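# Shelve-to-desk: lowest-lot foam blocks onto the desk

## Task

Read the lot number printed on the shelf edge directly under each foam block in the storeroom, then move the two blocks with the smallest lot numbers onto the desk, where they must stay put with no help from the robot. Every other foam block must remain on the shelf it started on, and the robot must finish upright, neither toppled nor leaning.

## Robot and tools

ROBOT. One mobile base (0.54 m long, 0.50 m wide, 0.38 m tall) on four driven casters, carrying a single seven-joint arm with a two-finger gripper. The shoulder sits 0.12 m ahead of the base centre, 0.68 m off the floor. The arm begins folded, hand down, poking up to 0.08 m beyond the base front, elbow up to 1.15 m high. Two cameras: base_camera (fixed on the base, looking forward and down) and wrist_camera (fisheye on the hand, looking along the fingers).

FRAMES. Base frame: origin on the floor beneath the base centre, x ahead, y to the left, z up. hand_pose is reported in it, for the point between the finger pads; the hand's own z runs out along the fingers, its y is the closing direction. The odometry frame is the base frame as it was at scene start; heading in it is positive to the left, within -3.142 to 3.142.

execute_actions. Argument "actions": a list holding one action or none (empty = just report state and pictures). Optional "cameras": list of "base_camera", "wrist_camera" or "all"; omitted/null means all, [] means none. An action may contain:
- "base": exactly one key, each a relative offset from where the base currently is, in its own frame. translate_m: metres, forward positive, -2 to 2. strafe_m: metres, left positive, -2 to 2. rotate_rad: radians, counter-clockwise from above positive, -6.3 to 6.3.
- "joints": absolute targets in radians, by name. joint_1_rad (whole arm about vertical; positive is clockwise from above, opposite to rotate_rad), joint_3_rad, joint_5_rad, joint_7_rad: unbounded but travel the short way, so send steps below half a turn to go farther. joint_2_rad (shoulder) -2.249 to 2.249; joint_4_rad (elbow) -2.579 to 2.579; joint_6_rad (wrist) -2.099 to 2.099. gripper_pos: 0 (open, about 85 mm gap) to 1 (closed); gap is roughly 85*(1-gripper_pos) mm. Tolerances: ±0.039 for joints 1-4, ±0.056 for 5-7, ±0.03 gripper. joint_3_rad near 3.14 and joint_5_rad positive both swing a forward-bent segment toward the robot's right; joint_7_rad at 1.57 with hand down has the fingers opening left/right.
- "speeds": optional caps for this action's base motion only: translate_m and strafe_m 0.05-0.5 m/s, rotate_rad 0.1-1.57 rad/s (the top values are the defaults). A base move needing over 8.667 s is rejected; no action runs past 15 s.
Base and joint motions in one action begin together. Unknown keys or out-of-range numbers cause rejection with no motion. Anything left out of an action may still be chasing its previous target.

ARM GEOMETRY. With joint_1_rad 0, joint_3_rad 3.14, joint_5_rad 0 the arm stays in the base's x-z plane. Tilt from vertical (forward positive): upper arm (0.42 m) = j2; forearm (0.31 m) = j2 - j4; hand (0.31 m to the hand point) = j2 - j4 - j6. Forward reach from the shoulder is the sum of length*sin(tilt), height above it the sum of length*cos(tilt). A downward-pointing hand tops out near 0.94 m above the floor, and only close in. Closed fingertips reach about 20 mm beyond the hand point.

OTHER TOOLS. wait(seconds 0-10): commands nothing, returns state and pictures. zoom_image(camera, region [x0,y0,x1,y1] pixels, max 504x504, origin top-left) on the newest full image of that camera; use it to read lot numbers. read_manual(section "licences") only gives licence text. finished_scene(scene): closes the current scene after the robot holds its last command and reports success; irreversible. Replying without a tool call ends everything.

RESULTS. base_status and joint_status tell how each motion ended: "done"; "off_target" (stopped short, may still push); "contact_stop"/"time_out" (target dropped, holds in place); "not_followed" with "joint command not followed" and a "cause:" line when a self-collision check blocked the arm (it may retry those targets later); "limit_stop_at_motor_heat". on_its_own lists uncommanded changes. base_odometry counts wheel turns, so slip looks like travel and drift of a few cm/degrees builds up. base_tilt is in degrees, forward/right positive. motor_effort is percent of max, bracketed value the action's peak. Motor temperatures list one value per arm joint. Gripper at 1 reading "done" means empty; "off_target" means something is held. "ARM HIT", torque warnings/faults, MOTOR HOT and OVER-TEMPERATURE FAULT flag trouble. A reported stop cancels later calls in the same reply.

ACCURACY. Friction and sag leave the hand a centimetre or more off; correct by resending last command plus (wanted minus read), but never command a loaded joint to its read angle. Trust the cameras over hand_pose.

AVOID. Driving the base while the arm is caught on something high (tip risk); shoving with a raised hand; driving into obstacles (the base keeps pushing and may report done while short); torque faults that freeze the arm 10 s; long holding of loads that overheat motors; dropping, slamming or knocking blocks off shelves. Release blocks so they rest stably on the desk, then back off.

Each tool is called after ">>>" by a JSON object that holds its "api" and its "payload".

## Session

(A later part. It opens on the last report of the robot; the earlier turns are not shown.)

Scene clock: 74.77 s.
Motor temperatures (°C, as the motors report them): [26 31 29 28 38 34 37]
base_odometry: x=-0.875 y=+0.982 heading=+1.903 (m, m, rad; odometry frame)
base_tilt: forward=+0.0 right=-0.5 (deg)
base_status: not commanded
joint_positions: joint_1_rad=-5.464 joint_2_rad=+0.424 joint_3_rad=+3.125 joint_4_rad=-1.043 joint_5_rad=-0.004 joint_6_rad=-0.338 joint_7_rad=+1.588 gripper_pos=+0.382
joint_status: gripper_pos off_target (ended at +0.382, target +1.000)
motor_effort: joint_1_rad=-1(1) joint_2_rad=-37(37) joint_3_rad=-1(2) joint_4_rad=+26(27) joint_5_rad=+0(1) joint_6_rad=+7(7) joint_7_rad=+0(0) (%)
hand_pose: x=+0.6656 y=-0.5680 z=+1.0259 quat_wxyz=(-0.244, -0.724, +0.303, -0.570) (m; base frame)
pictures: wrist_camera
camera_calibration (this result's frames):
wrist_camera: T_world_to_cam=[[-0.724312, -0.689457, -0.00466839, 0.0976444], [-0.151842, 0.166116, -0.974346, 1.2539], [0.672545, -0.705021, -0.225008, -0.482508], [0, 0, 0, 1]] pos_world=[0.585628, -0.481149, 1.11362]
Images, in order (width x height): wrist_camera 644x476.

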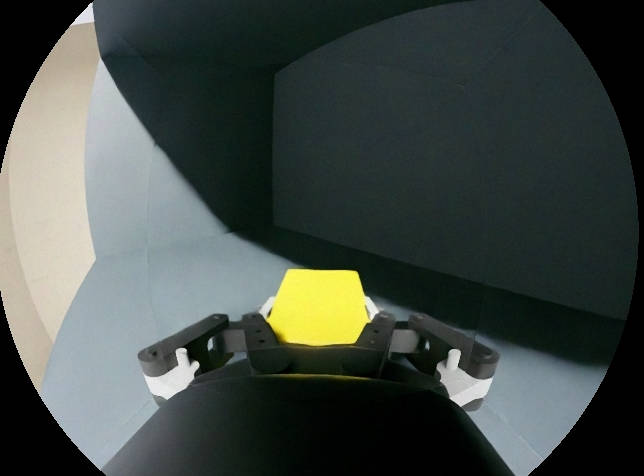

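>>> {"api": "execute_actions", "payload": {"actions": [{"joints":{"joint_2_rad":0.2,"joint_4_rad":-1.15}}], "cameras": []}}

>>> {"api": "execute_actions", "payload": {"actions": [{"base":{"strafe_m":0.13},"joints":{"joint_1_rad":0.9,"joint_2_rad":-0.5,"joint_4_rad":-1.7,"joint_6_rad":-0.6}}], "cameras": []}}

>>> {"api": "execute_actions", "payload": {"actions": [{"base":{"translate_m":1.6}}], "cameras": ["base_camera"]}}

>>> {"api": "execute_actions", "payload": {"actions": [{"base":{"strafe_m":-1.85},"joints":{"joint_1_rad":1.57}}], "cameras": ["base_camera"]}}

>>> {"api": "execute_actions", "payload": {"actions": [{"base":{"translate_m":-1.9}}]}}

Scene clock: 76.73 s.
Motor temperatures (°C, as the motors report them): [26 31 29 28 38 34 37]
base_odometry: x=-0.875 y=+0.982 heading=+1.903 (m, m, rad; odometry frame)
base_tilt: forward=+0.0 right=-0.5 (deg)
base_status: not commanded
joint_positions: joint_1_rad=-5.464 joint_2_rad=+0.196 joint_3_rad=+3.125 joint_4_rad=-1.131 joint_5_rad=-0.004 joint_6_rad=-0.340 joint_7_rad=+1.588 gripper_pos=+0.382
joint_status: all done
motor_effort: joint_1_rad=-1(1) joint_2_rad=-29(39) joint_3_rad=-1(1) joint_4_rad=+26(28) joint_5_rad=+0(2) joint_6_rad=+8(8) joint_7_rad=+0(0) (%)
hand_pose: x=+0.6032 y=-0.5009 z=+1.1407 quat_wxyz=(-0.266, -0.683, +0.285, -0.618) (m; base frame)
pictures: none
No camera images: the call's "cameras" was empty. Leave "cameras" out to get every camera's image.

Scene clock: 78.70 s.
Motor temperatures (°C, as the motors report them): [26 31 29 28 38 34 37]
base_odometry: x=-0.998 y=+0.939 heading=+1.903 (m, m, rad; odometry frame)
base_tilt: forward=+0.0 right=-0.5 (deg)
base_status: done
joint_positions: joint_1_rad=-5.396 joint_2_rad=-0.489 joint_3_rad=+3.123 joint_4_rad=-1.682 joint_5_rad=-0.004 joint_6_rad=-0.571 joint_7_rad=+1.588 gripper_pos=+0.382
joint_status: all done
motor_effort: joint_1_rad=-1(3) joint_2_rad=-4(32) joint_3_rad=+0(3) joint_4_rad=+25(27) joint_5_rad=+0(0) joint_6_rad=+8(8) joint_7_rad=+0(0) (%)
hand_pose: x=+0.3808 y=-0.3024 z=+1.1092 quat_wxyz=(-0.275, -0.704, +0.318, -0.573) (m; base frame)
pictures: none
No camera images: the call's "cameras" was empty. Leave "cameras" out to get every camera's image.

Scene clock: 83.27 s.
Motor temperatures (°C, as the motors report them): [26 31 29 28 38 34 37]
base_odometry: x=-1.520 y=+2.452 heading=+1.903 (m, m, rad; odometry frame)
base_tilt: forward=+0.0 right=-0.5 (deg)
base_status: done
joint_positions: joint_1_rad=-5.393 joint_2_rad=-0.492 joint_3_rad=+3.123 joint_4_rad=-1.682 joint_5_rad=-0.004 joint_6_rad=-0.571 joint_7_rad=+1.588 gripper_pos=+0.382
joint_status: not commanded
motor_effort: joint_1_rad=-1(1) joint_2_rad=-4(7) joint_3_rad=+0(2) joint_4_rad=+25(26) joint_5_rad=+0(1) joint_6_rad=+8(8) joint_7_rad=+1(0) (%)
hand_pose: x=+0.3793 y=-0.3021 z=+1.1103 quat_wxyz=(-0.276, -0.702, +0.318, -0.574) (m; base frame)
pictures: base_camera
Images, in order (width x height): base_camera 644x364.

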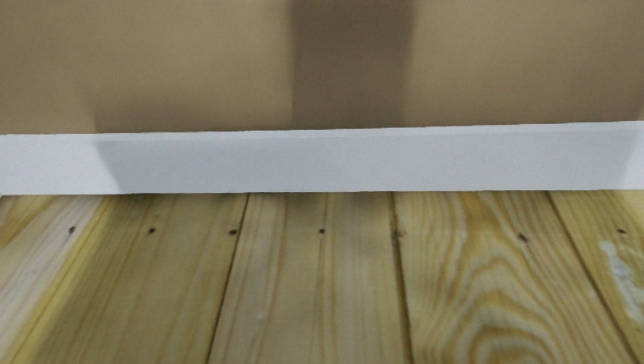

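Scene clock: 88.33 s.
Motor temperatures (°C, as the motors report them): [26 31 29 28 38 34 37]
base_odometry: x=+0.229 y=+3.056 heading=+1.903 (m, m, rad; odometry frame)
base_tilt: forward=-0.1 right=-0.5 (deg)
base_status: done
joint_positions: joint_1_rad=-4.723 joint_2_rad=-0.494 joint_3_rad=+3.123 joint_4_rad=-1.684 joint_5_rad=-0.004 joint_6_rad=-0.573 joint_7_rad=+1.588 gripper_pos=+0.382
joint_status: all done
motor_effort: joint_1_rad=-1(0) joint_2_rad=-4(7) joint_3_rad=+0(2) joint_4_rad=+25(26) joint_5_rad=+1(2) joint_6_rad=+8(8) joint_7_rad=+0(0) (%)
hand_pose: x=+0.1355 y=-0.3975 z=+1.1097 quat_wxyz=(-0.449, -0.559, +0.532, -0.451) (m; base frame)
pictures: base_camera
Images, in order (width x height): base_camera 644x364.

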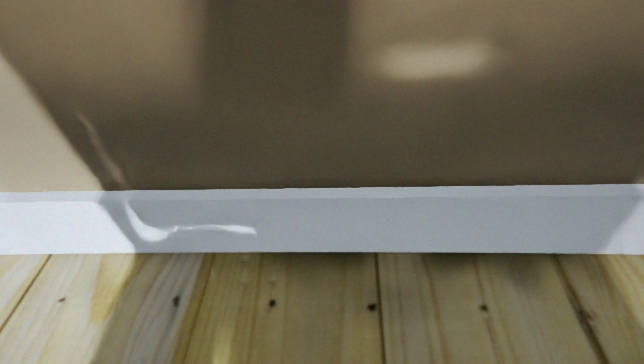

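Scene clock: 93.50 s.
Motor temperatures (°C, as the motors report them): [26 31 29 28 38 34 37]
base_odometry: x=+0.850 y=+1.260 heading=+1.903 (m, m, rad; odometry frame)
base_tilt: forward=+0.0 right=-0.6 (deg)
base_status: done
joint_positions: joint_1_rad=-4.722 joint_2_rad=-0.494 joint_3_rad=+3.123 joint_4_rad=-1.684 joint_5_rad=-0.004 joint_6_rad=-0.573 joint_7_rad=+1.588 gripper_pos=+0.382
joint_status: not commanded
motor_effort: joint_1_rad=-1(2) joint_2_rad=-4(6) joint_3_rad=+0(3) joint_4_rad=+25(26) joint_5_rad=+1(1) joint_6_rad=+7(8) joint_7_rad=+1(0) (%)
hand_pose: x=+0.1353 y=-0.3975 z=+1.1097 quat_wxyz=(-0.449, -0.559, +0.532, -0.451) (m; base frame)
pictures: base_camera, wrist_camera
camera_calibration (this result's frames):
wrist_camera: T_world_to_cam=[[-0.999726, -0.0208881, 0.0105637, 0.117621], [-0.0142202, 0.183505, -0.982916, 1.22444], [0.0185927, -0.982797, -0.183752, -0.0545076], [0, 0, 0, 1]] pos_world=[0.136014, -0.275805, 1.19227]
Images, in order (width x height): base_camera 644x364, wrist_camera 644x476.

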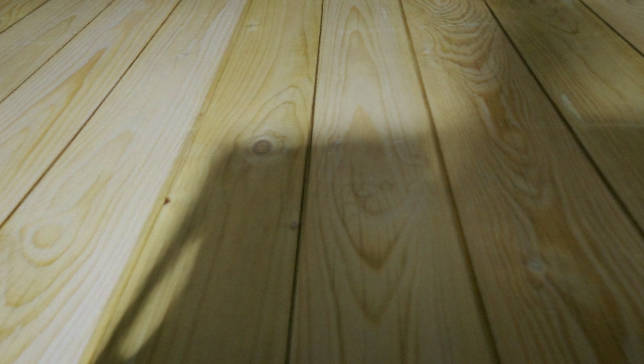

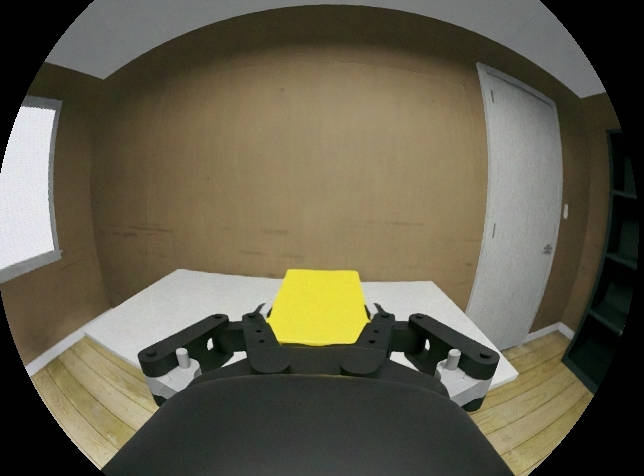

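>>> {"api": "execute_actions", "payload": {"actions": [{"joints":{"joint_2_rad":0.63,"joint_4_rad":-1.54,"joint_6_rad":0.44}}], "cameras": ["wrist_camera"]}}

>>> {"api": "execute_actions", "payload": {"actions": [{"joints":{"joint_2_rad":0.675}}], "cameras": ["wrist_camera"]}}

Scene clock: 96.13 s.
Motor temperatures (°C, as the motors report them): [26 31 29 28 38 34 37]
base_odometry: x=+0.850 y=+1.260 heading=+1.903 (m, m, rad; odometry frame)
base_tilt: forward=+0.0 right=-0.4 (deg)
base_status: not commanded
joint_positions: joint_1_rad=-4.722 joint_2_rad=+0.629 joint_3_rad=+3.123 joint_4_rad=-1.567 joint_5_rad=-0.004 joint_6_rad=+0.404 joint_7_rad=+1.588 gripper_pos=+0.382
joint_status: all done
motor_effort: joint_1_rad=-1(1) joint_2_rad=-40(41) joint_3_rad=-2(2) joint_4_rad=+23(25) joint_5_rad=+1(1) joint_6_rad=+7(9) joint_7_rad=+0(0) (%)
hand_pose: x=+0.1389 y=-0.8058 z=+0.7704 quat_wxyz=(-0.437, -0.560, +0.544, -0.447) (m; base frame)
pictures: wrist_camera
camera_calibration (this result's frames):
wrist_camera: T_world_to_cam=[[-0.999837, -0.0157087, -0.00893205, 0.135432], [0.00540438, 0.211726, -0.977314, 0.981641], [0.0172435, -0.977203, -0.211606, -0.492039], [0, 0, 0, 1]] pos_world=[0.138589, -0.686533, 0.856463]
Images, in order (width x height): wrist_camera 644x476.

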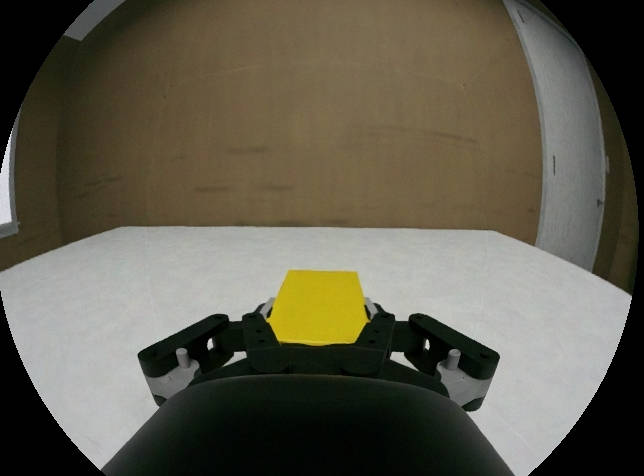

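Scene clock: 96.83 s.
Motor temperatures (°C, as the motors report them): [26 31 29 28 38 34 37]
base_odometry: x=+0.850 y=+1.260 heading=+1.903 (m, m, rad; odometry frame)
base_tilt: forward=+0.0 right=-0.5 (deg)
base_status: not commanded
joint_positions: joint_1_rad=-4.722 joint_2_rad=+0.655 joint_3_rad=+3.123 joint_4_rad=-1.559 joint_5_rad=-0.004 joint_6_rad=+0.415 joint_7_rad=+1.588 gripper_pos=+0.382
joint_status: all done
motor_effort: joint_1_rad=-1(0) joint_2_rad=-39(41) joint_3_rad=-2(1) joint_4_rad=+21(23) joint_5_rad=+2(0) joint_6_rad=+7(7) joint_7_rad=+0(0) (%)
hand_pose: x=+0.1389 y=-0.8106 z=+0.7561 quat_wxyz=(-0.434, -0.562, +0.546, -0.445) (m; base frame)
pictures: wrist_camera
camera_calibration (this result's frames):
wrist_camera: T_world_to_cam=[[-0.999839, -0.0153918, -0.00922788, 0.135699], [0.00560496, 0.220652, -0.975336, 0.974364], [0.0170483, -0.975231, -0.22053, -0.491338], [0, 0, 0, 1]] pos_world=[0.138593, -0.692074, 0.84323]
Images, in order (width x height): wrist_camera 644x476.

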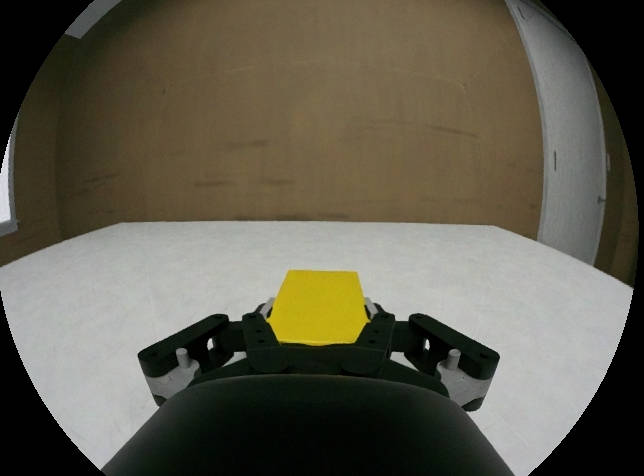

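>>> {"api": "execute_actions", "payload": {"actions": [{"joints":{"gripper_pos":0}}], "cameras": []}}

>>> {"api": "execute_actions", "payload": {"actions": [{"joints":{"joint_2_rad":0.45}}], "cameras": []}}

>>> {"api": "execute_actions", "payload": {"actions": [{"base":{"translate_m":-1.0},"joints":{"joint_1_rad":3.14,"joint_4_rad":-0.5,"joint_6_rad":-1.57}}], "cameras": []}}

>>> {"api": "execute_actions", "payload": {"actions": [{"base":{"strafe_m":-0.3},"joints":{"joint_2_rad":1.0}}], "cameras": []}}

>>> {"api": "execute_actions", "payload": {"actions": [{"base":{"translate_m":-0.45}}], "cameras": ["wrist_camera"]}}

Scene clock: 98.13 s.
Motor temperatures (°C, as the motors report them): [26 31 29 28 38 34 37]
base_odometry: x=+0.850 y=+1.260 heading=+1.903 (m, m, rad; odometry frame)
base_tilt: forward=+0.0 right=-0.5 (deg)
base_status: not commanded
joint_positions: joint_1_rad=-4.722 joint_2_rad=+0.661 joint_3_rad=+3.123 joint_4_rad=-1.559 joint_5_rad=-0.004 joint_6_rad=+0.415 joint_7_rad=+1.588 gripper_pos=+0.000
joint_status: all done
motor_effort: joint_1_rad=-1(0) joint_2_rad=-40(41) joint_3_rad=-2(1) joint_4_rad=+22(22) joint_5_rad=+1(0) joint_6_rad=+7(7) joint_7_rad=+1(0) (%)
hand_pose: x=+0.1389 y=-0.8110 z=+0.7512 quat_wxyz=(-0.433, -0.563, +0.547, -0.443) (m; base frame)
pictures: none
No camera images: the call's "cameras" was empty. Leave "cameras" out to get every camera's image.

Scene clock: 99.67 s.
Motor temperatures (°C, as the motors report them): [26 31 29 28 38 34 37]
base_odometry: x=+0.850 y=+1.260 heading=+1.903 (m, m, rad; odometry frame)
base_tilt: forward=-0.1 right=-0.5 (deg)
base_status: not commanded
joint_positions: joint_1_rad=-4.722 joint_2_rad=+0.445 joint_3_rad=+3.123 joint_4_rad=-1.551 joint_5_rad=-0.004 joint_6_rad=+0.415 joint_7_rad=+1.588 gripper_pos=+0.000
joint_status: all done
motor_effort: joint_1_rad=-1(1) joint_2_rad=-36(44) joint_3_rad=-2(1) joint_4_rad=+24(25) joint_5_rad=+0(1) joint_6_rad=+7(8) joint_7_rad=+0(1) (%)
hand_pose: x=+0.1385 y=-0.7783 z=+0.9284 quat_wxyz=(-0.492, -0.510, +0.495, -0.502) (m; base frame)
pictures: none
No camera images: the call's "cameras" was empty. Leave "cameras" out to get every camera's image.

Scene clock: 103.03 s.
Motor temperatures (°C, as the motors report them): [26 31 29 28 38 34 37]
base_odometry: x=+1.177 y=+0.315 heading=+1.904 (m, m, rad; odometry frame)
base_tilt: forward=-0.1 right=-0.5 (deg)
base_status: done
joint_positions: joint_1_rad=-3.148 joint_2_rad=+0.448 joint_3_rad=+3.116 joint_4_rad=-0.523 joint_5_rad=-0.004 joint_6_rad=-1.537 joint_7_rad=+1.588 gripper_pos=+0.000
joint_status: all done
motor_effort: joint_1_rad=-1(3) joint_2_rad=-33(39) joint_3_rad=-1(2) joint_4_rad=+21(26) joint_5_rad=+0(0) joint_6_rad=+4(8) joint_7_rad=+0(0) (%)
hand_pose: x=-0.5065 y=-0.0177 z=+0.9876 quat_wxyz=(-0.311, -0.021, +0.950, -0.009) (m; base frame)
pictures: none
No camera images: the call's "cameras" was empty. Leave "cameras" out to get every camera's image.

Scene clock: 105.13 s.
Motor temperatures (°C, as the motors report them): [26 31 29 28 38 34 37]
base_odometry: x=+1.460 y=+0.413 heading=+1.903 (m, m, rad; odometry frame)
base_tilt: forward=-0.1 right=-0.4 (deg)
base_status: done
joint_positions: joint_1_rad=-3.148 joint_2_rad=+1.003 joint_3_rad=+3.116 joint_4_rad=-0.513 joint_5_rad=-0.006 joint_6_rad=-1.538 joint_7_rad=+1.588 gripper_pos=+0.000
joint_status: all done
motor_effort: joint_1_rad=-1(3) joint_2_rad=-47(52) joint_3_rad=-2(2) joint_4_rad=+21(23) joint_5_rad=+0(1) joint_6_rad=+0(4) joint_7_rad=+0(0) (%)
hand_pose: x=-0.5765 y=-0.0190 z=+0.6156 quat_wxyz=(-0.044, -0.019, +0.999, -0.014) (m; base frame)
pictures: none
No camera images: the call's "cameras" was empty. Leave "cameras" out to get every camera's image.

Scene clock: 107.37 s.
Motor temperatures (°C, as the motors report them): [26 31 29 28 38 34 37]
base_odometry: x=+1.608 y=-0.013 heading=+1.904 (m, m, rad; odometry frame)
base_tilt: forward=+0.0 right=-0.4 (deg)
base_status: done
joint_positions: joint_1_rad=-3.148 joint_2_rad=+1.005 joint_3_rad=+3.116 joint_4_rad=-0.513 joint_5_rad=-0.006 joint_6_rad=-1.541 joint_7_rad=+1.588 gripper_pos=+0.000
joint_status: not commanded
motor_effort: joint_1_rad=-1(2) joint_2_rad=-46(52) joint_3_rad=-1(2) joint_4_rad=+21(25) joint_5_rad=+1(0) joint_6_rad=+0(1) joint_7_rad=+0(1) (%)
hand_pose: x=-0.5754 y=-0.0190 z=+0.6138 quat_wxyz=(-0.041, -0.019, +0.999, -0.014) (m; base frame)
pictures: wrist_camera
camera_calibration (this result's frames):
wrist_camera: T_world_to_cam=[[-0.0242772, 0.999515, -0.0194954, 0.0193063], [0.995746, 0.0224426, -0.0893623, 0.687063], [-0.0888814, -0.0215819, -0.995808, 0.694449], [0, 0, 0, 1]] pos_world=[-0.621949, -0.019729, 0.753312]
Images, in order (width x height): wrist_camera 644x476.

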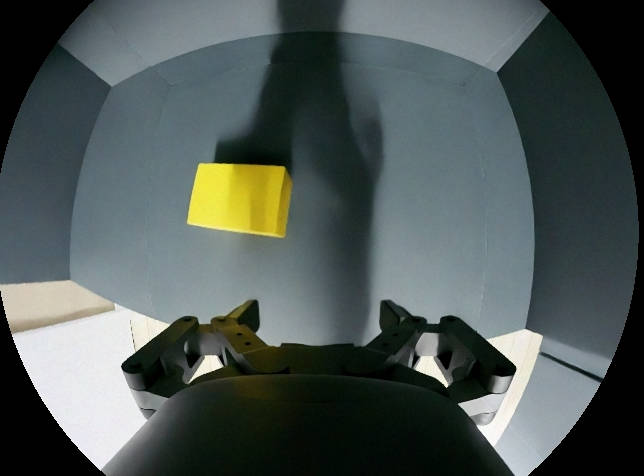

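>>> {"api": "execute_actions", "payload": {"actions": [{"base":{"translate_m":-0.098},"joints":{"joint_1_rad":-3.25,"joint_7_rad":3.0}}], "cameras": ["wrist_camera"]}}

>>> {"api": "execute_actions", "payload": {"actions": [{"joints":{"joint_2_rad":1.085}}], "cameras": ["wrist_camera"]}}

>>> {"api": "execute_actions", "payload": {"actions": [{"joints":{"gripper_pos":1}}], "cameras": []}}

Scene clock: 109.23 s.
Motor temperatures (°C, as the motors report them): [26 31 29 28 38 34 37]
base_odometry: x=+1.640 y=-0.105 heading=+1.904 (m, m, rad; odometry frame)
base_tilt: forward=+0.0 right=-0.5 (deg)
base_status: done
joint_positions: joint_1_rad=-3.244 joint_2_rad=+1.005 joint_3_rad=+3.116 joint_4_rad=-0.513 joint_5_rad=-0.006 joint_6_rad=-1.541 joint_7_rad=+2.986 gripper_pos=+0.000
joint_status: all done
motor_effort: joint_1_rad=-1(2) joint_2_rad=-47(48) joint_3_rad=-2(2) joint_4_rad=+20(21) joint_5_rad=+0(0) joint_6_rad=+0(1) joint_7_rad=+1(0) (%)
hand_pose: x=-0.5702 y=-0.0853 z=+0.6139 quat_wxyz=(-0.041, -0.692, +0.720, +0.014) (m; base frame)
pictures: wrist_camera
camera_calibration (this result's frames):
wrist_camera: T_world_to_cam=[[-0.994947, 0.0552643, 0.0838264, -0.611738], [0.0513609, 0.997525, -0.0480286, 0.202769], [-0.0862732, -0.0434805, -0.995322, 0.692912], [0, 0, 0, 1]] pos_world=[-0.559281, -0.138332, 0.750689]
Images, in order (width x height): wrist_camera 644x476.

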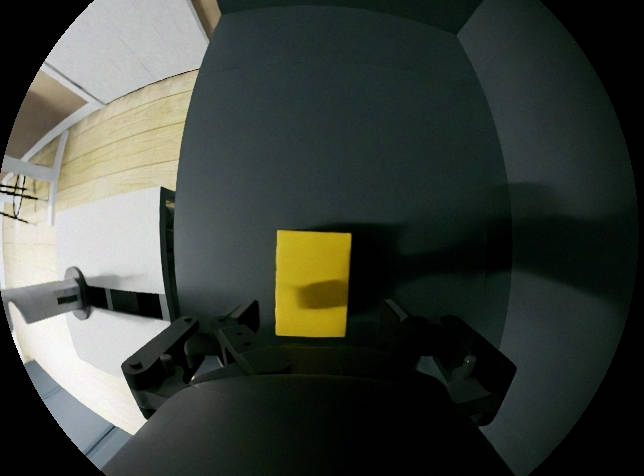

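Scene clock: 110.23 s.
Motor temperatures (°C, as the motors report them): [26 31 29 28 38 34 37]
base_odometry: x=+1.640 y=-0.105 heading=+1.904 (m, m, rad; odometry frame)
base_tilt: forward=-0.1 right=-0.6 (deg)
base_status: not commanded
joint_positions: joint_1_rad=-3.244 joint_2_rad=+1.088 joint_3_rad=+3.116 joint_4_rad=-0.513 joint_5_rad=-0.006 joint_6_rad=-1.541 joint_7_rad=+2.986 gripper_pos=+0.000
joint_status: all done
motor_effort: joint_1_rad=-1(1) joint_2_rad=-49(51) joint_3_rad=-2(2) joint_4_rad=+20(22) joint_5_rad=-1(1) joint_6_rad=+0(0) joint_7_rad=+0(1) (%)
hand_pose: x=-0.5623 y=-0.0845 z=+0.5570 quat_wxyz=(-0.009, -0.692, +0.721, -0.011) (m; base frame)
pictures: wrist_camera
camera_calibration (this result's frames):
wrist_camera: T_world_to_cam=[[-0.998488, 0.0549008, 0.0025952, -0.555945], [0.0547755, 0.997876, -0.0352527, 0.193654], [-0.00452509, -0.0350573, -0.999375, 0.685923], [0, 0, 0, 1]] pos_world=[-0.562608, -0.138674, 0.693764]
Images, in order (width x height): wrist_camera 644x476.

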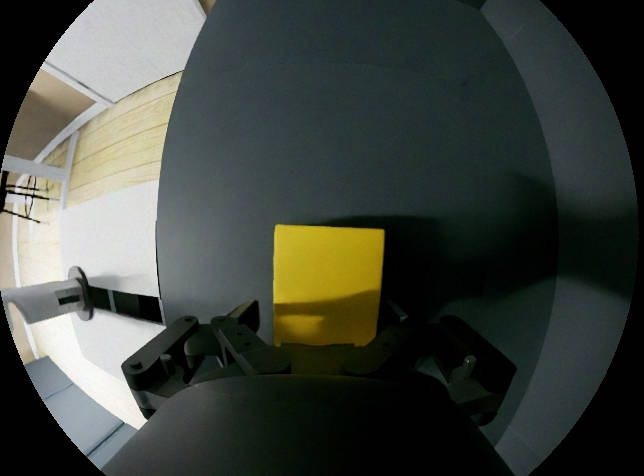

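Scene clock: 111.33 s.
Motor temperatures (°C, as the motors report them): [26 31 29 28 38 34 37]
base_odometry: x=+1.640 y=-0.105 heading=+1.904 (m, m, rad; odometry frame)
base_tilt: forward=-0.1 right=-0.6 (deg)
base_status: not commanded
joint_positions: joint_1_rad=-3.244 joint_2_rad=+1.084 joint_3_rad=+3.116 joint_4_rad=-0.513 joint_5_rad=-0.006 joint_6_rad=-1.542 joint_7_rad=+2.986 gripper_pos=+0.377
joint_status: gripper_pos off_target (ended at +0.377, target +1.000)
motor_effort: joint_1_rad=-1(1) joint_2_rad=-48(49) joint_3_rad=-2(2) joint_4_rad=+20(21) joint_5_rad=+0(0) joint_6_rad=-1(1) joint_7_rad=+0(1) (%)
hand_pose: x=-0.5626 y=-0.0846 z=+0.5596 quat_wxyz=(-0.010, -0.692, +0.721, -0.011) (m; base frame)
pictures: none
No camera images: the call's "cameras" was empty. Leave "cameras" out to get every camera's image.

>>> {"api": "execute_actions", "payload": {"actions": [{"joints":{"joint_2_rad":1.01}}], "cameras": []}}

>>> {"api": "execute_actions", "payload": {"actions": [{"base":{"translate_m":0.62}}], "cameras": []}}

>>> {"api": "execute_actions", "payload": {"actions": [{"base":{"strafe_m":-0.2},"joints":{"joint_1_rad":0.3,"joint_2_rad":0.28,"joint_4_rad":-1.1,"joint_6_rad":-1.62}}]}}

Scene clock: 112.47 s.
Motor temperatures (°C, as the motors report them): [26 31 29 28 38 34 37]
base_odometry: x=+1.640 y=-0.105 heading=+1.904 (m, m, rad; odometry frame)
base_tilt: forward=+0.0 right=-0.5 (deg)
base_status: not commanded
joint_positions: joint_1_rad=-3.244 joint_2_rad=+1.011 joint_3_rad=+3.116 joint_4_rad=-0.513 joint_5_rad=-0.006 joint_6_rad=-1.542 joint_7_rad=+2.986 gripper_pos=+0.377
joint_status: all done
motor_effort: joint_1_rad=-1(0) joint_2_rad=-47(51) joint_3_rad=-2(2) joint_4_rad=+21(21) joint_5_rad=+0(0) joint_6_rad=+1(0) joint_7_rad=+0(0) (%)
hand_pose: x=-0.5697 y=-0.0853 z=+0.6100 quat_wxyz=(-0.038, -0.692, +0.721, +0.012) (m; base frame)
pictures: none
No camera images: the call's "cameras" was empty. Leave "cameras" out to get every camera's image.

Scene clock: 115.17 s.
Motor temperatures (°C, as the motors report them): [26 32 29 28 38 34 37]
base_odometry: x=+1.437 y=+0.481 heading=+1.905 (m, m, rad; odometry frame)
base_tilt: forward=-0.1 right=-0.5 (deg)
base_status: done
joint_positions: joint_1_rad=-3.245 joint_2_rad=+1.012 joint_3_rad=+3.116 joint_4_rad=-0.513 joint_5_rad=-0.006 joint_6_rad=-1.543 joint_7_rad=+2.986 gripper_pos=+0.377
joint_status: not commanded
motor_effort: joint_1_rad=-1(3) joint_2_rad=-46(50) joint_3_rad=-2(3) joint_4_rad=+21(22) joint_5_rad=+0(0) joint_6_rad=+0(1) joint_7_rad=+1(1) (%)
hand_pose: x=-0.5694 y=-0.0861 z=+0.6097 quat_wxyz=(-0.038, -0.693, +0.720, +0.012) (m; base frame)
pictures: none
No camera images: the call's "cameras" was empty. Leave "cameras" out to get every camera's image.

Scene clock: 118.80 s.
Motor temperatures (°C, as the motors report them): [26 32 29 28 38 34 37]
base_odometry: x=+1.626 y=+0.546 heading=+1.905 (m, m, rad; odometry frame)
base_tilt: forward=+0.0 right=-0.6 (deg)
base_status: done
joint_positions: joint_1_rad=-5.978 joint_2_rad=+0.295 joint_3_rad=+3.118 joint_4_rad=-1.076 joint_5_rad=-0.007 joint_6_rad=-1.587 joint_7_rad=+2.986 gripper_pos=+0.377
joint_status: all done
motor_effort: joint_1_rad=-1(8) joint_2_rad=-27(49) joint_3_rad=-1(5) joint_4_rad=+21(21) joint_5_rad=+0(2) joint_6_rad=+1(2) joint_7_rad=+0(0) (%)
hand_pose: x=+0.5872 y=-0.1338 z=+0.8407 quat_wxyz=(-0.064, -0.840, -0.534, -0.066) (m; base frame)
pictures: base_camera, wrist_camera
camera_calibration (this result's frames):
wrist_camera: T_world_to_cam=[[0.882023, -0.433333, 0.185088, -0.729125], [-0.431764, -0.900552, -0.0508575, 0.234684], [0.18872, -0.0350569, -0.981405, 0.844364], [0, 0, 0, 1]] pos_world=[0.585085, -0.0750085, 0.975551]
Images, in order (width x height): base_camera 644x364, wrist_camera 644x476.

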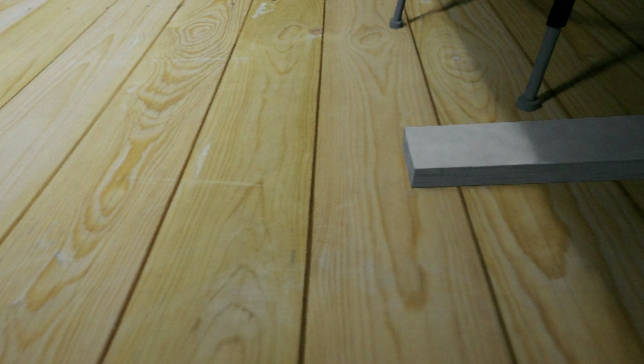

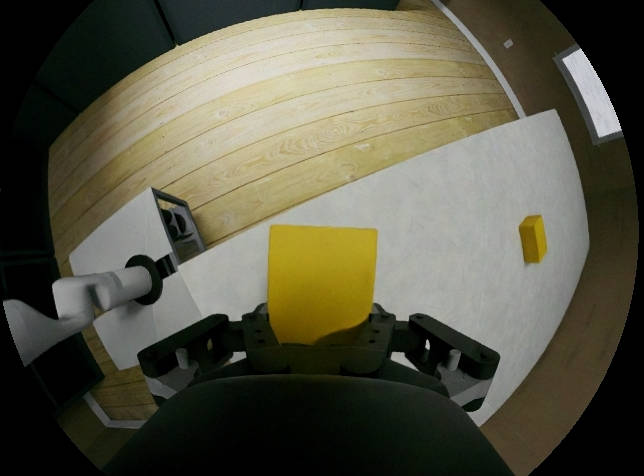

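>>> {"api": "execute_actions", "payload": {"actions": [{"base":{"strafe_m":-0.15},"joints":{"joint_2_rad":0.4}}], "cameras": []}}

>>> {"api": "execute_actions", "payload": {"actions": [{"joints":{"joint_2_rad":0.48}}], "cameras": []}}

>>> {"api": "execute_actions", "payload": {"actions": [{"joints":{"gripper_pos":0}}], "cameras": []}}

>>> {"api": "execute_actions", "payload": {"actions": [{"joints":{"joint_2_rad":0.3}}], "cameras": ["wrist_camera"]}}

Scene clock: 120.57 s.
Motor temperatures (°C, as the motors report them): [26 32 29 28 38 34 37]
base_odometry: x=+1.768 y=+0.596 heading=+1.905 (m, m, rad; odometry frame)
base_tilt: forward=+0.0 right=-0.5 (deg)
base_status: done
joint_positions: joint_1_rad=-5.977 joint_2_rad=+0.408 joint_3_rad=+3.119 joint_4_rad=-1.083 joint_5_rad=-0.007 joint_6_rad=-1.588 joint_7_rad=+2.986 gripper_pos=+0.377
joint_status: all done
motor_effort: joint_1_rad=-1(4) joint_2_rad=-31(34) joint_3_rad=-1(3) joint_4_rad=+21(22) joint_5_rad=+1(1) joint_6_rad=+0(1) joint_7_rad=+0(0) (%)
hand_pose: x=+0.5991 y=-0.1378 z=+0.7830 quat_wxyz=(-0.018, -0.844, -0.535, -0.027) (m; base frame)
pictures: none
No camera images: the call's "cameras" was empty. Leave "cameras" out to get every camera's image.

Scene clock: 121.50 s.
Motor temperatures (°C, as the motors report them): [26 32 29 28 38 34 37]
base_odometry: x=+1.768 y=+0.596 heading=+1.905 (m, m, rad; odometry frame)
base_tilt: forward=+0.0 right=-0.5 (deg)
base_status: not commanded
joint_positions: joint_1_rad=-5.977 joint_2_rad=+0.481 joint_3_rad=+3.119 joint_4_rad=-1.084 joint_5_rad=-0.007 joint_6_rad=-1.588 joint_7_rad=+2.986 gripper_pos=+0.377
joint_status: all done
motor_effort: joint_1_rad=-1(1) joint_2_rad=-33(35) joint_3_rad=-2(1) joint_4_rad=+21(21) joint_5_rad=+0(1) joint_6_rad=-1(0) joint_7_rad=+1(1) (%)
hand_pose: x=+0.6044 y=-0.1395 z=+0.7454 quat_wxyz=(+0.010, -0.845, -0.535, -0.003) (m; base frame)
pictures: none
No camera images: the call's "cameras" was empty. Leave "cameras" out to get every camera's image.

Scene clock: 122.60 s.
Motor temperatures (°C, as the motors report them): [26 32 29 28 38 34 37]
base_odometry: x=+1.768 y=+0.596 heading=+1.905 (m, m, rad; odometry frame)
base_tilt: forward=+0.0 right=-0.5 (deg)
base_status: not commanded
joint_positions: joint_1_rad=-5.977 joint_2_rad=+0.481 joint_3_rad=+3.119 joint_4_rad=-1.084 joint_5_rad=-0.007 joint_6_rad=-1.588 joint_7_rad=+2.986 gripper_pos=+0.000
joint_status: all done
motor_effort: joint_1_rad=-1(2) joint_2_rad=-33(33) joint_3_rad=-1(2) joint_4_rad=+20(21) joint_5_rad=+0(1) joint_6_rad=-1(1) joint_7_rad=+1(0) (%)
hand_pose: x=+0.6044 y=-0.1395 z=+0.7454 quat_wxyz=(+0.010, -0.845, -0.535, -0.003) (m; base frame)
pictures: none
No camera images: the call's "cameras" was empty. Leave "cameras" out to get every camera's image.

Scene clock: 123.97 s.
Motor temperatures (°C, as the motors report them): [26 32 29 28 38 34 37]
base_odometry: x=+1.768 y=+0.596 heading=+1.905 (m, m, rad; odometry frame)
base_tilt: forward=+0.0 right=-0.5 (deg)
base_status: not commanded
joint_positions: joint_1_rad=-5.977 joint_2_rad=+0.295 joint_3_rad=+3.119 joint_4_rad=-1.084 joint_5_rad=-0.007 joint_6_rad=-1.588 joint_7_rad=+2.986 gripper_pos=+0.000
joint_status: all done
motor_effort: joint_1_rad=-1(1) joint_2_rad=-28(35) joint_3_rad=-1(1) joint_4_rad=+21(21) joint_5_rad=+0(0) joint_6_rad=+1(1) joint_7_rad=+0(0) (%)
hand_pose: x=+0.5849 y=-0.1333 z=+0.8378 quat_wxyz=(-0.061, -0.841, -0.534, -0.062) (m; base frame)
pictures: wrist_camera
camera_calibration (this result's frames):
wrist_camera: T_world_to_cam=[[0.88338, -0.434353, 0.176001, -0.719659], [-0.432739, -0.900159, -0.0495122, 0.233449], [0.179935, -0.0324244, -0.983144, 0.848861], [0, 0, 0, 1]] pos_world=[0.584015, -0.0749213, 0.972772]
Images, in order (width x height): wrist_camera 644x476.

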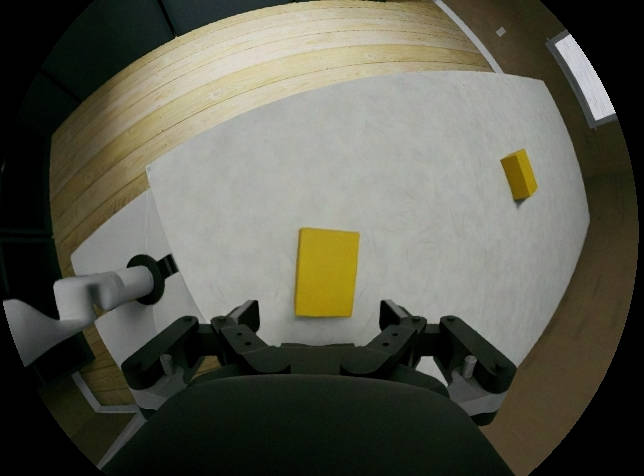

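>>> {"api": "finished_scene", "payload": {"scene": 2}}

The scene is finished: the task was done.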